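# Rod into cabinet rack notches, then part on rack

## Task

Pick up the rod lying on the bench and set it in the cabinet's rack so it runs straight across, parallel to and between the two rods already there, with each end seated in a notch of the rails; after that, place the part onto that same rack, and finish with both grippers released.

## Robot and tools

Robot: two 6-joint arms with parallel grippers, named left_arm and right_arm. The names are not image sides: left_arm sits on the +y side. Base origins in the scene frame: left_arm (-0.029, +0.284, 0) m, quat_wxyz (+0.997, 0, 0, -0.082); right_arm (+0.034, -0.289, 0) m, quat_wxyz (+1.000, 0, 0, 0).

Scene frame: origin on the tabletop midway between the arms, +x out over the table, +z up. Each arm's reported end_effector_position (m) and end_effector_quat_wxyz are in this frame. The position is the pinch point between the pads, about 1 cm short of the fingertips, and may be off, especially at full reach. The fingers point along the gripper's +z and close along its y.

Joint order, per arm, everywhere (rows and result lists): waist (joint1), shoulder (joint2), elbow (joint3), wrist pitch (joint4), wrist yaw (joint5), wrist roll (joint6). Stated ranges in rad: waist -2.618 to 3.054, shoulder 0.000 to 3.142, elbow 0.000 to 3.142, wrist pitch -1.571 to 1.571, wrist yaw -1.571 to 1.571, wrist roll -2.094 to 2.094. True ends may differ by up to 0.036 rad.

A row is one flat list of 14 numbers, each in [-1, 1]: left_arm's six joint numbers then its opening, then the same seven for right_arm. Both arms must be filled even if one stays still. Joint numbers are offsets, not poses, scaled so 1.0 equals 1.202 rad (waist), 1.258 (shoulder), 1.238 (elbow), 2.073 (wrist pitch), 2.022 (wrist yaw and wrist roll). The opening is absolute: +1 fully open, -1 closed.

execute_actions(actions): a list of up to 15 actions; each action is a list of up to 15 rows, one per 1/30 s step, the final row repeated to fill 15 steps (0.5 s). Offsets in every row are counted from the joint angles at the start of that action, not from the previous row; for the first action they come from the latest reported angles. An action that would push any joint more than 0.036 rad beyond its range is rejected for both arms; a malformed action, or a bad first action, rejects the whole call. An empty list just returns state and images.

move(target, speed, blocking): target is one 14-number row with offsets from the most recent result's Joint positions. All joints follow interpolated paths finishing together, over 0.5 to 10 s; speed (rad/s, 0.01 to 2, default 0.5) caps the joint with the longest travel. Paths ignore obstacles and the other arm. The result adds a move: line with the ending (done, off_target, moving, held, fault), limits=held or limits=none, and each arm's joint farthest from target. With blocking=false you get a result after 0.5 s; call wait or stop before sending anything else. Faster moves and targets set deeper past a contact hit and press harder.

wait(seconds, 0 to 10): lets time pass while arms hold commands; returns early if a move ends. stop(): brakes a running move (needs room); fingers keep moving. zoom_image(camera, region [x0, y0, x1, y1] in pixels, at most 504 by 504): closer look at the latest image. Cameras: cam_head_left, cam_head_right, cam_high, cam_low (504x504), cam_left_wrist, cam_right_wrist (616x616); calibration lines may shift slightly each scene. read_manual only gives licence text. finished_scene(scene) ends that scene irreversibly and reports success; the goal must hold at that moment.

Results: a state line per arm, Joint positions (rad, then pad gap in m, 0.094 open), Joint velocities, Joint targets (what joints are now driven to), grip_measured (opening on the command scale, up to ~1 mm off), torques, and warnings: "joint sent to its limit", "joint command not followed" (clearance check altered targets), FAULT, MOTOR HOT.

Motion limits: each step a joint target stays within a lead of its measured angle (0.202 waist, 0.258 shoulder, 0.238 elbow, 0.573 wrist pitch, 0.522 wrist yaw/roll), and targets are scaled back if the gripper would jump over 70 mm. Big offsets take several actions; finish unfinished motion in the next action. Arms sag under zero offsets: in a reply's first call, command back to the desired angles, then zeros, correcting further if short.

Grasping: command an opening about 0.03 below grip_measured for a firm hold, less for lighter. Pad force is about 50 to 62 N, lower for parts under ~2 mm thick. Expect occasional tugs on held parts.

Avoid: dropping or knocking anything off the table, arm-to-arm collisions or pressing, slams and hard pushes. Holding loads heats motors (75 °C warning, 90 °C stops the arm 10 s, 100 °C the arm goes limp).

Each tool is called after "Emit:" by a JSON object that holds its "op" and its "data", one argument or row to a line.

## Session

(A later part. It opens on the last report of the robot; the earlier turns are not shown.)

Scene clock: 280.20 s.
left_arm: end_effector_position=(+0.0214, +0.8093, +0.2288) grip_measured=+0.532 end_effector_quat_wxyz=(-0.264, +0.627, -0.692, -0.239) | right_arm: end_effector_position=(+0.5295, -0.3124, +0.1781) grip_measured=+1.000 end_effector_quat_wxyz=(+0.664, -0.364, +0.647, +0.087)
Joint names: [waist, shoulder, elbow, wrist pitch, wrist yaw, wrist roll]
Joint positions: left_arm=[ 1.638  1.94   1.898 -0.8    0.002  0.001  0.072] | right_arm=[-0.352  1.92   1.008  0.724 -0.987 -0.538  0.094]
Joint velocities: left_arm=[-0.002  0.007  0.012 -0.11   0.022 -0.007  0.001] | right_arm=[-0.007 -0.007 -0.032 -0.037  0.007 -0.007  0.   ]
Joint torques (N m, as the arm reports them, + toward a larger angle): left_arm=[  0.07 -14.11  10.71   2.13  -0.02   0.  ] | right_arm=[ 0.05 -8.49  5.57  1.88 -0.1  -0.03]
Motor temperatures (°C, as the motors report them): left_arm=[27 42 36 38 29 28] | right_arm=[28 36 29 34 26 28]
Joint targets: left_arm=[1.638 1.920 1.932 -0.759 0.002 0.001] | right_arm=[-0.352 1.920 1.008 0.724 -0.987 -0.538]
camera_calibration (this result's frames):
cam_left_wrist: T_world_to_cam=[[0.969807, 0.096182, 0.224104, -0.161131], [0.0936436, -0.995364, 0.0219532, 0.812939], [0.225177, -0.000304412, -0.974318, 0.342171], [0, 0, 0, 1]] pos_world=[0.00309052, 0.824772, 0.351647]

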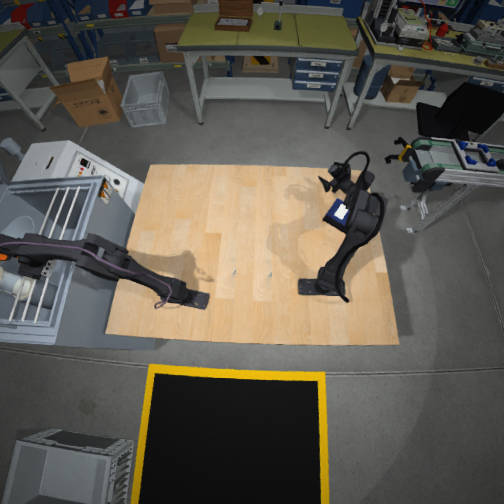

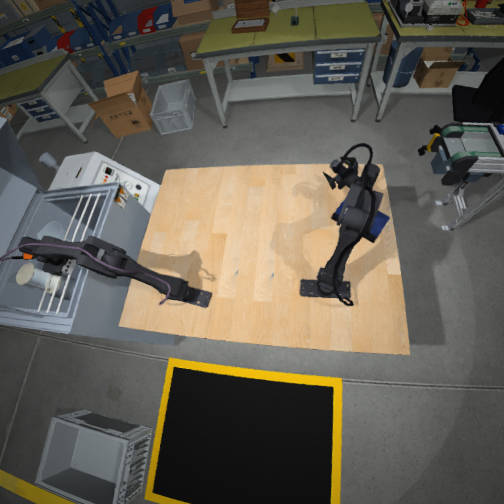

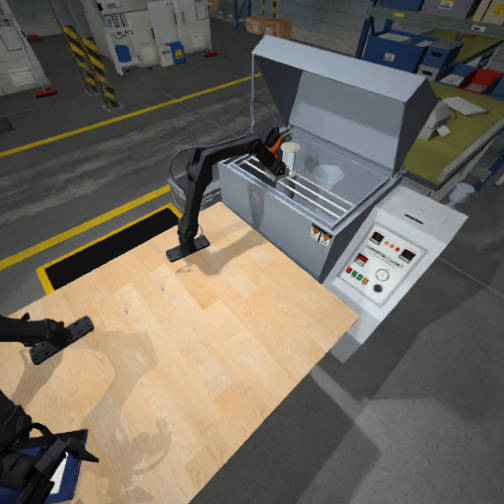

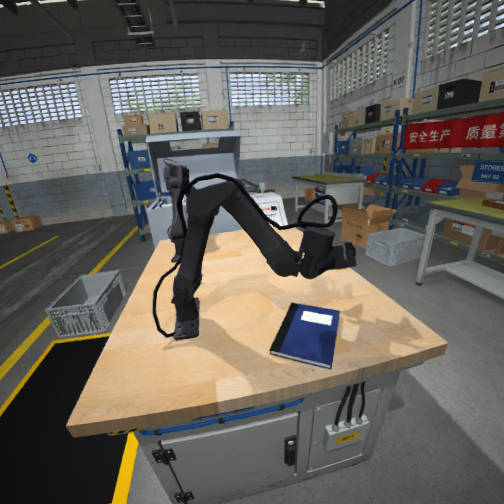

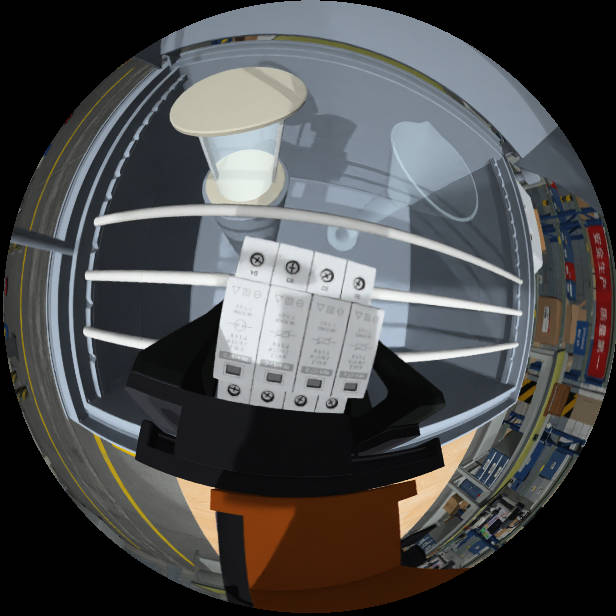

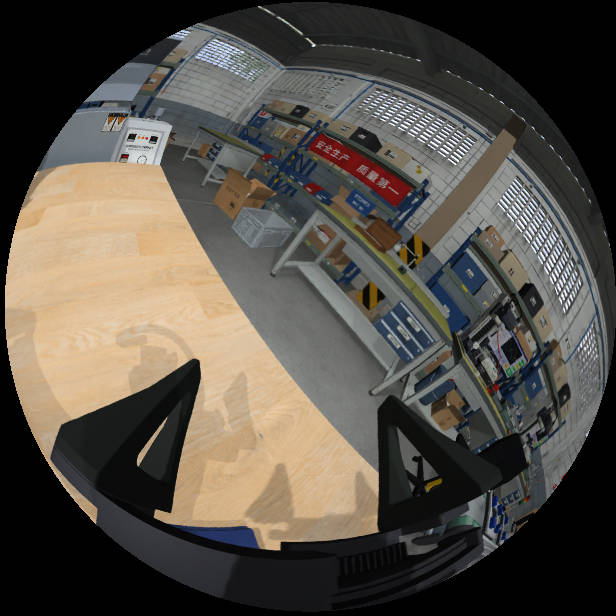

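Supported. Open.

Emit:
{"op": "execute_actions", "data": {
  "actions": [
    [[0,-0.015,0.025,0.014,0,0,0.5,0,0,0,0,0,0,1],[0,-0.015,0.025,0.014,0,0,0.51,0,0,0,0,0,0,1],[0,-0.015,0.025,0.014,0,0,0.52,0,0,0,0,0,0,1],[0,-0.015,0.025,0.014,0,0,0.525,0,0,0,0,0,0,1],[0,-0.015,0.025,0.014,0,0,0.53,0,0,0,0,0,0,1],[0,-0.015,0.025,0.014,0,0,0.54,0,0,0,0,0,0,1],[0,-0.015,0.025,0.014,0,0,0.56,0,0,0,0,0,0,1],[0,-0.015,0.025,0.014,0,0,0.6,0,0,0,0,0,0,1],[0,-0.015,0.025,0.014,0,0,0.66,0,0,0,0,0,0,1],[0,-0.015,0.025,0.014,0,0,0.73,0,0,0,0,0,0,1],[0,-0.015,0.025,0.014,0,0,0.8,0,0,0,0,0,0,1],[0,-0.015,0.025,0.014,0,0,0.9,0,0,0,0,0,0,1],[0,-0.015,0.025,0.014,0,0,1,0,0,0,0,0,0,1]]
  ]
}}

Emit:
{"op": "move", "data": {
  "target": [0,-0.17,0.02,0.01,0,0,1,0,0,0,0,0,0,1],
  "speed": 0.3
}}

Scene clock: 285.30 s.
left_arm: end_effector_position=(+0.0215, +0.8107, +0.2301) grip_measured=+1.000 end_effector_quat_wxyz=(-0.267, +0.626, -0.691, -0.241) | right_arm: end_effector_position=(+0.5295, -0.3124, +0.1781) grip_measured=+1.000 end_effector_quat_wxyz=(+0.664, -0.364, +0.647, +0.087)
Joint names: [waist, shoulder, elbow, wrist pitch, wrist yaw, wrist roll]
Joint positions: left_arm=[ 1.638  1.94   1.898 -0.792  0.002  0.001  0.094] | right_arm=[-0.352  1.92   1.008  0.724 -0.987 -0.538  0.094]
Joint velocities: left_arm=[-0.022  0.002  0.002  0.007 -0.022 -0.022  0.   ] | right_arm=[-0.012  0.027 -0.022 -0.022 -0.022 -0.051  0.   ]
Joint torques (N m, as the arm reports them, + toward a larger angle): left_arm=[  0.09 -13.97  10.37   1.88  -0.01  -0.01] | right_arm=[ 0.05 -8.51  5.56  1.88 -0.1  -0.02]
Motor temperatures (°C, as the motors report them): left_arm=[27 42 35 38 29 28] | right_arm=[28 36 29 34 26 28]
Joint targets: left_arm=[1.638 1.922 1.929 -0.770 0.002 0.001] | right_arm=[-0.352 1.920 1.008 0.724 -0.987 -0.538]
camera_calibration (this result's frames):
cam_left_wrist: T_world_to_cam=[[0.969642, 0.0944746, 0.22554, -0.160624], [0.0936302, -0.995502, 0.0144625, 0.816132], [0.225892, 0.00709394, -0.974126, 0.337318], [0, 0, 0, 1]] pos_world=[0.00313614, 0.825243, 0.353014]

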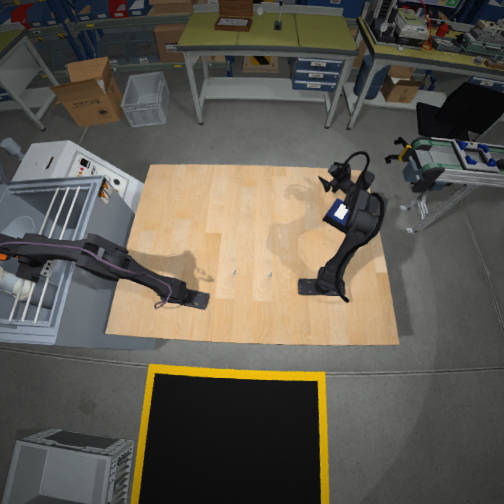

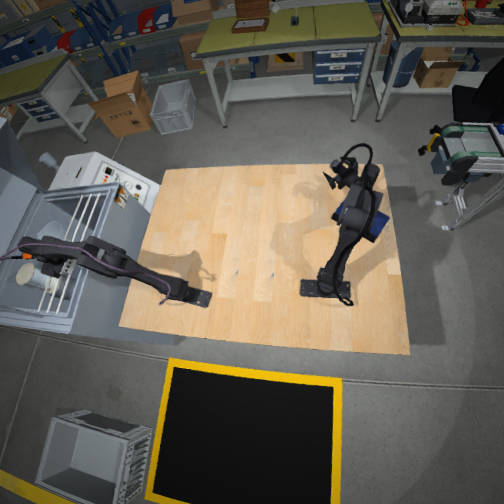

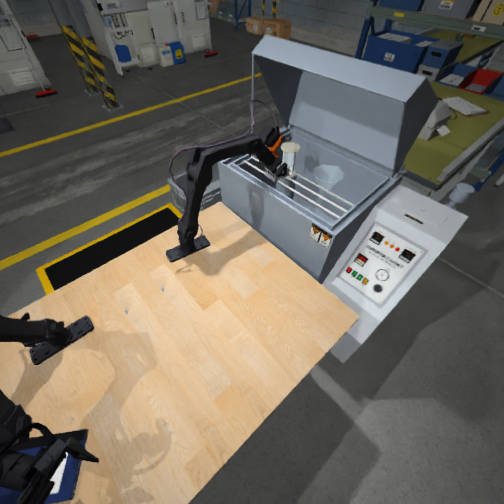

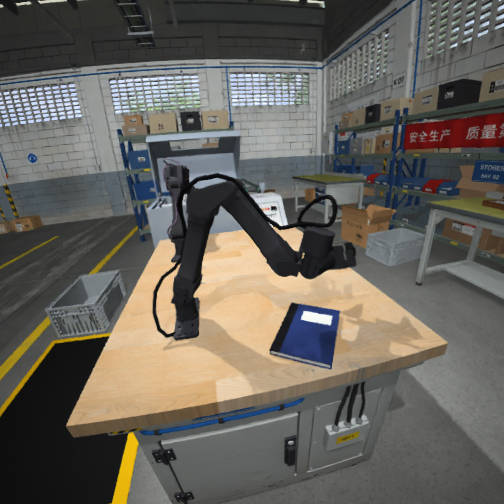

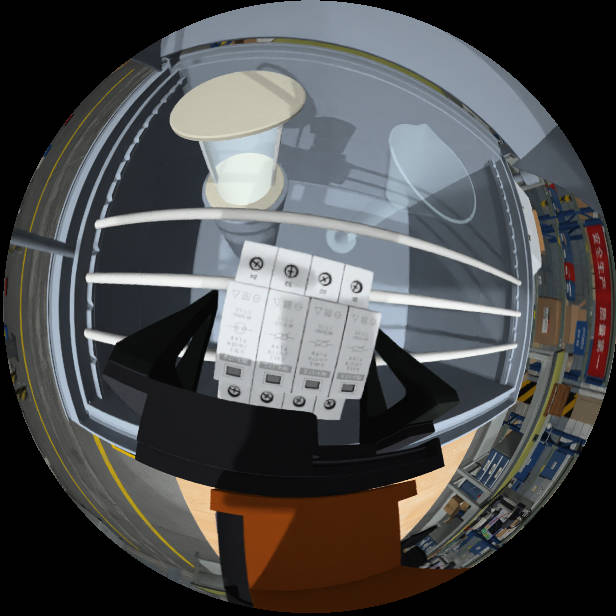

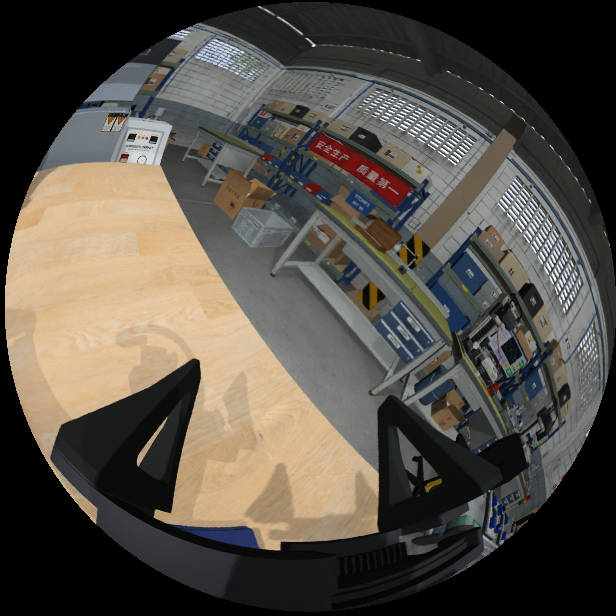

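Scene clock: 286.43 s.
left_arm: end_effector_position=(+0.0185, +0.7796, +0.3289) grip_measured=+1.000 end_effector_quat_wxyz=(-0.335, +0.599, -0.661, -0.303) | right_arm: end_effector_position=(+0.5295, -0.3124, +0.1781) grip_measured=+1.000 end_effector_quat_wxyz=(+0.664, -0.364, +0.647, +0.087)
Joint names: [waist, shoulder, elbow, wrist pitch, wrist yaw, wrist roll]
Joint positions: left_arm=[ 1.638  1.742  1.898 -0.788  0.002  0.001  0.094] | right_arm=[-0.352  1.92   1.008  0.724 -0.987 -0.538  0.094]
Joint velocities: left_arm=[ 0.012  0.002 -0.012 -0.066  0.051  0.007  0.   ] | right_arm=[-0.012  0.002 -0.007 -0.051  0.007  0.051  0.   ]
Joint torques (N m, as the arm reports them, + toward a larger angle): left_arm=[  0.04 -11.48   9.71   2.1   -0.01  -0.01] | right_arm=[ 0.04 -8.5   5.56  1.89 -0.1  -0.03]
Motor temperatures (°C, as the motors report them): left_arm=[27 42 35 38 29 28] | right_arm=[28 36 29 34 26 28]
Joint targets: left_arm=[1.638 1.727 1.922 -0.771 0.002 0.001] | right_arm=[-0.352 1.920 1.008 0.724 -0.987 -0.538]
move: off_target (left_arm); limits=none; left_arm: farthest joint: the elbow, 0.025 radians from its target (0.025 radians at the start); right_arm: farthest joint: the waist, 0.000 radians from its target (0.000 radians at the start)
camera_calibration (this result's frames):
cam_left_wrist: T_world_to_cam=[[0.964915, 0.0455958, 0.258573, -0.149747], [0.0952759, -0.978486, -0.182998, 0.835706], [0.244666, 0.201213, -0.9485, 0.27442], [0, 0, 0, 1]] pos_world=[-0.0022708, 0.769337, 0.451941]

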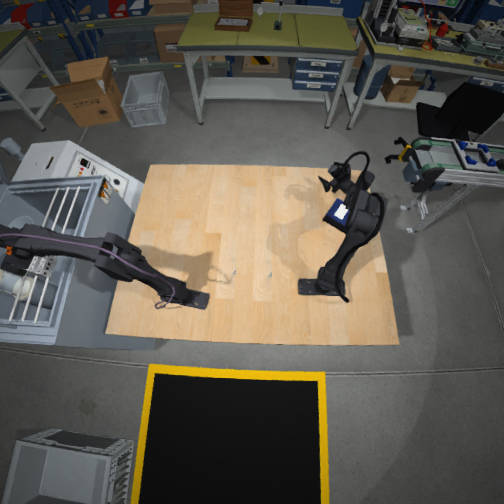

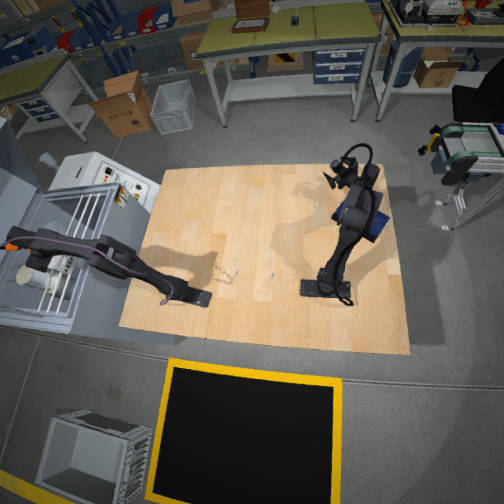

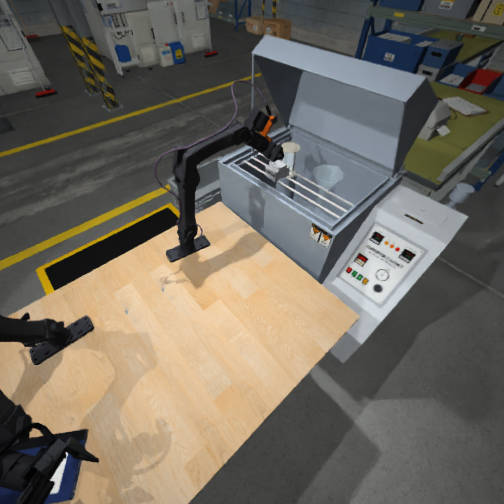

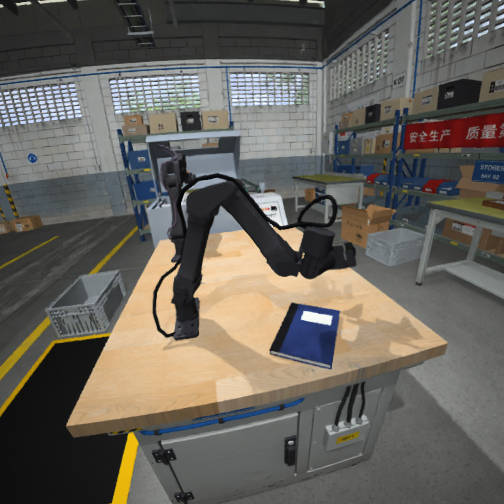

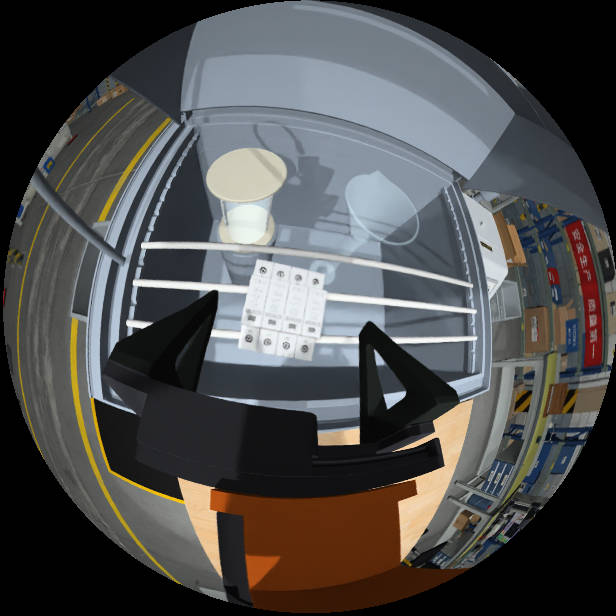

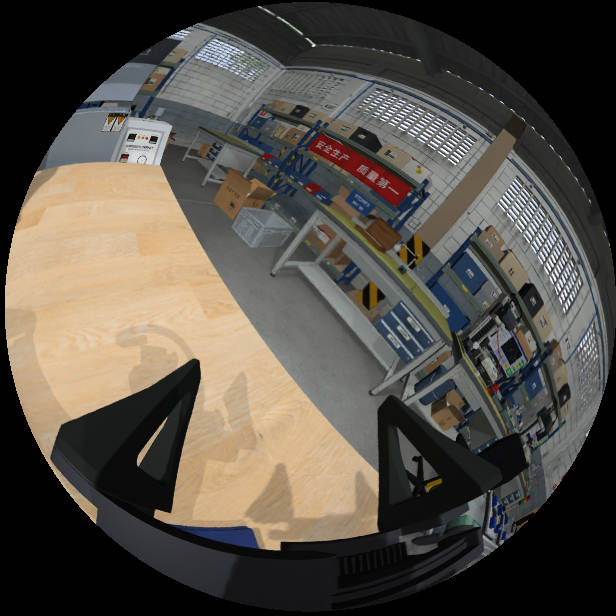

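Emit:
{"op": "move", "data": {
  "target": [0,-0.4,-0.3,0,0,0,1,0,0,0,0,0,0,1],
  "speed": 0.7
}}

Emit:
{"op": "zoom_image", "data": {
  "camera": "cam_high",
  "region": [210, 120, 390, 250]
}}

Scene clock: 290.60 s.
left_arm: end_effector_position=(+0.0064, +0.6545, +0.3749) grip_measured=+1.000 end_effector_quat_wxyz=(-0.376, +0.578, -0.639, -0.340) | right_arm: end_effector_position=(+0.5295, -0.3124, +0.1781) grip_measured=+1.000 end_effector_quat_wxyz=(+0.664, -0.364, +0.647, +0.087)
Joint names: [waist, shoulder, elbow, wrist pitch, wrist yaw, wrist roll]
Joint positions: left_arm=[ 1.638  1.251  1.535 -0.791  0.002  0.001  0.094] | right_arm=[-0.352  1.92   1.008  0.724 -0.987 -0.538  0.094]
Joint velocities: left_arm=[-0.007 -0.017 -0.007 -0.022  0.022 -0.066  0.   ] | right_arm=[ 0.002  0.002 -0.007 -0.037  0.037 -0.051  0.   ]
Joint torques (N m, as the arm reports them, + toward a larger angle): left_arm=[ 0.05 -5.45  6.46  2.07 -0.01  0.  ] | right_arm=[ 0.03 -8.49  5.56  1.88 -0.11 -0.03]
Motor temperatures (°C, as the motors report them): left_arm=[27 41 35 38 29 28] | right_arm=[28 36 29 34 26 28]
Joint targets: left_arm=[1.638 1.239 1.527 -0.788 0.002 0.001] | right_arm=[-0.352 1.920 1.008 0.724 -0.987 -0.538]
move: done; limits=none; left_arm: farthest joint: the shoulder, 0.012 radians from its target (0.504 radians at the start); right_arm: farthest joint: the waist, 0.000 radians from its target (0.000 radians at the start)
camera_calibration (this result's frames):
cam_left_wrist: T_world_to_cam=[[0.961684, 0.0121923, 0.273888, -0.128117], [0.0982227, -0.948017, -0.302681, 0.747728], [0.25596, 0.317986, -0.912891, 0.256355], [0, 0, 0, 1]] pos_world=[-0.0158528, 0.628904, 0.495437]

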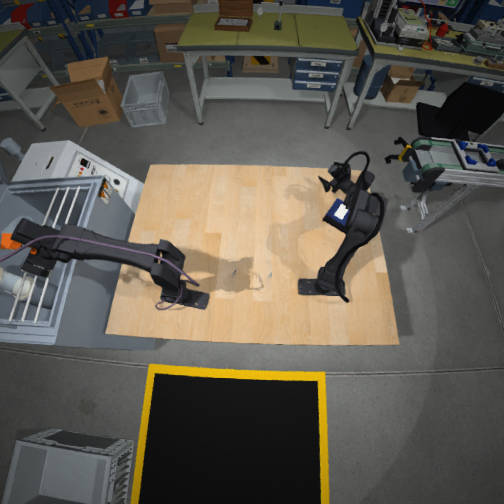

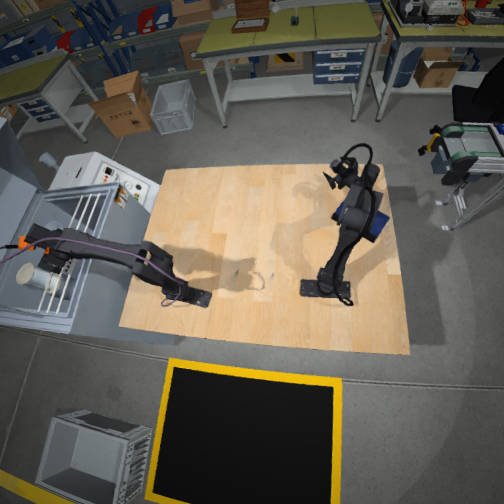

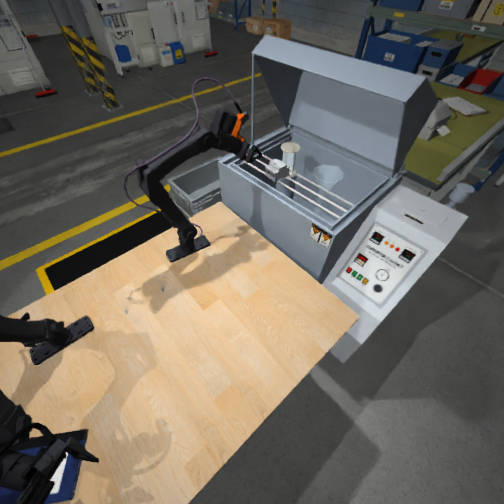

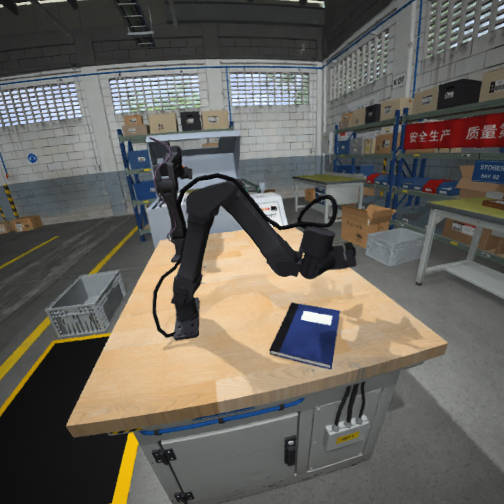

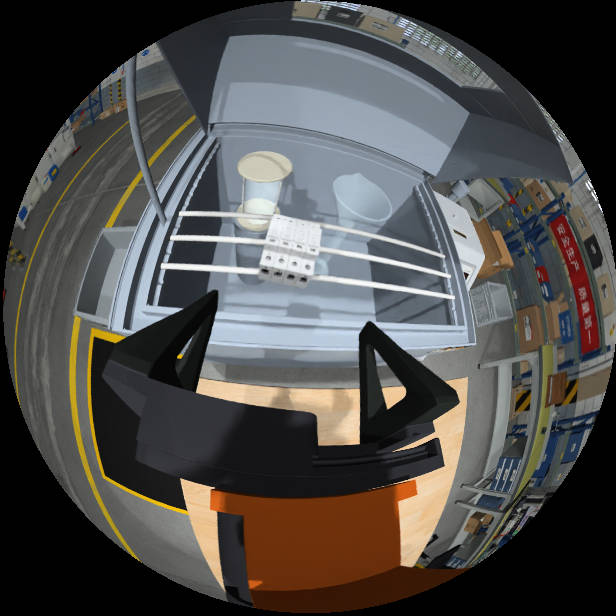

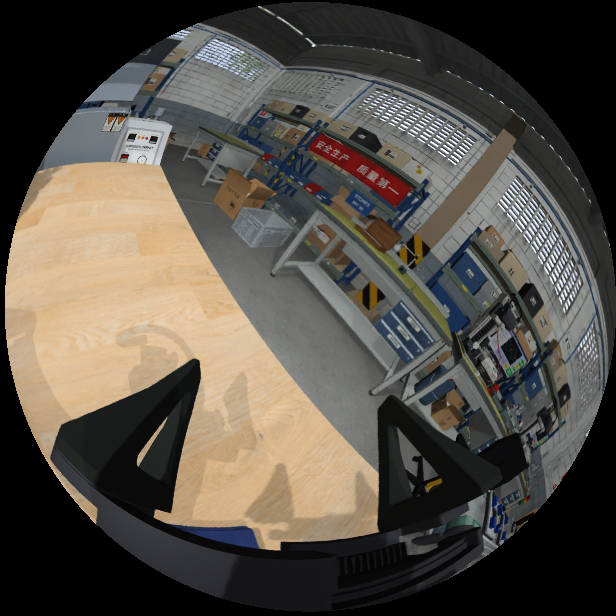

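Region (210, 120, 390, 250) of cam_high's 504x504 image, scaled by 2.800, with more detail than that image has.

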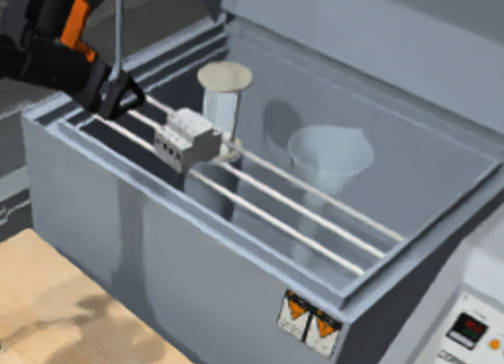

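Emit:
{"op": "finished_scene", "data": {
  "scene": 1
}}

The scene is finished: the task was done.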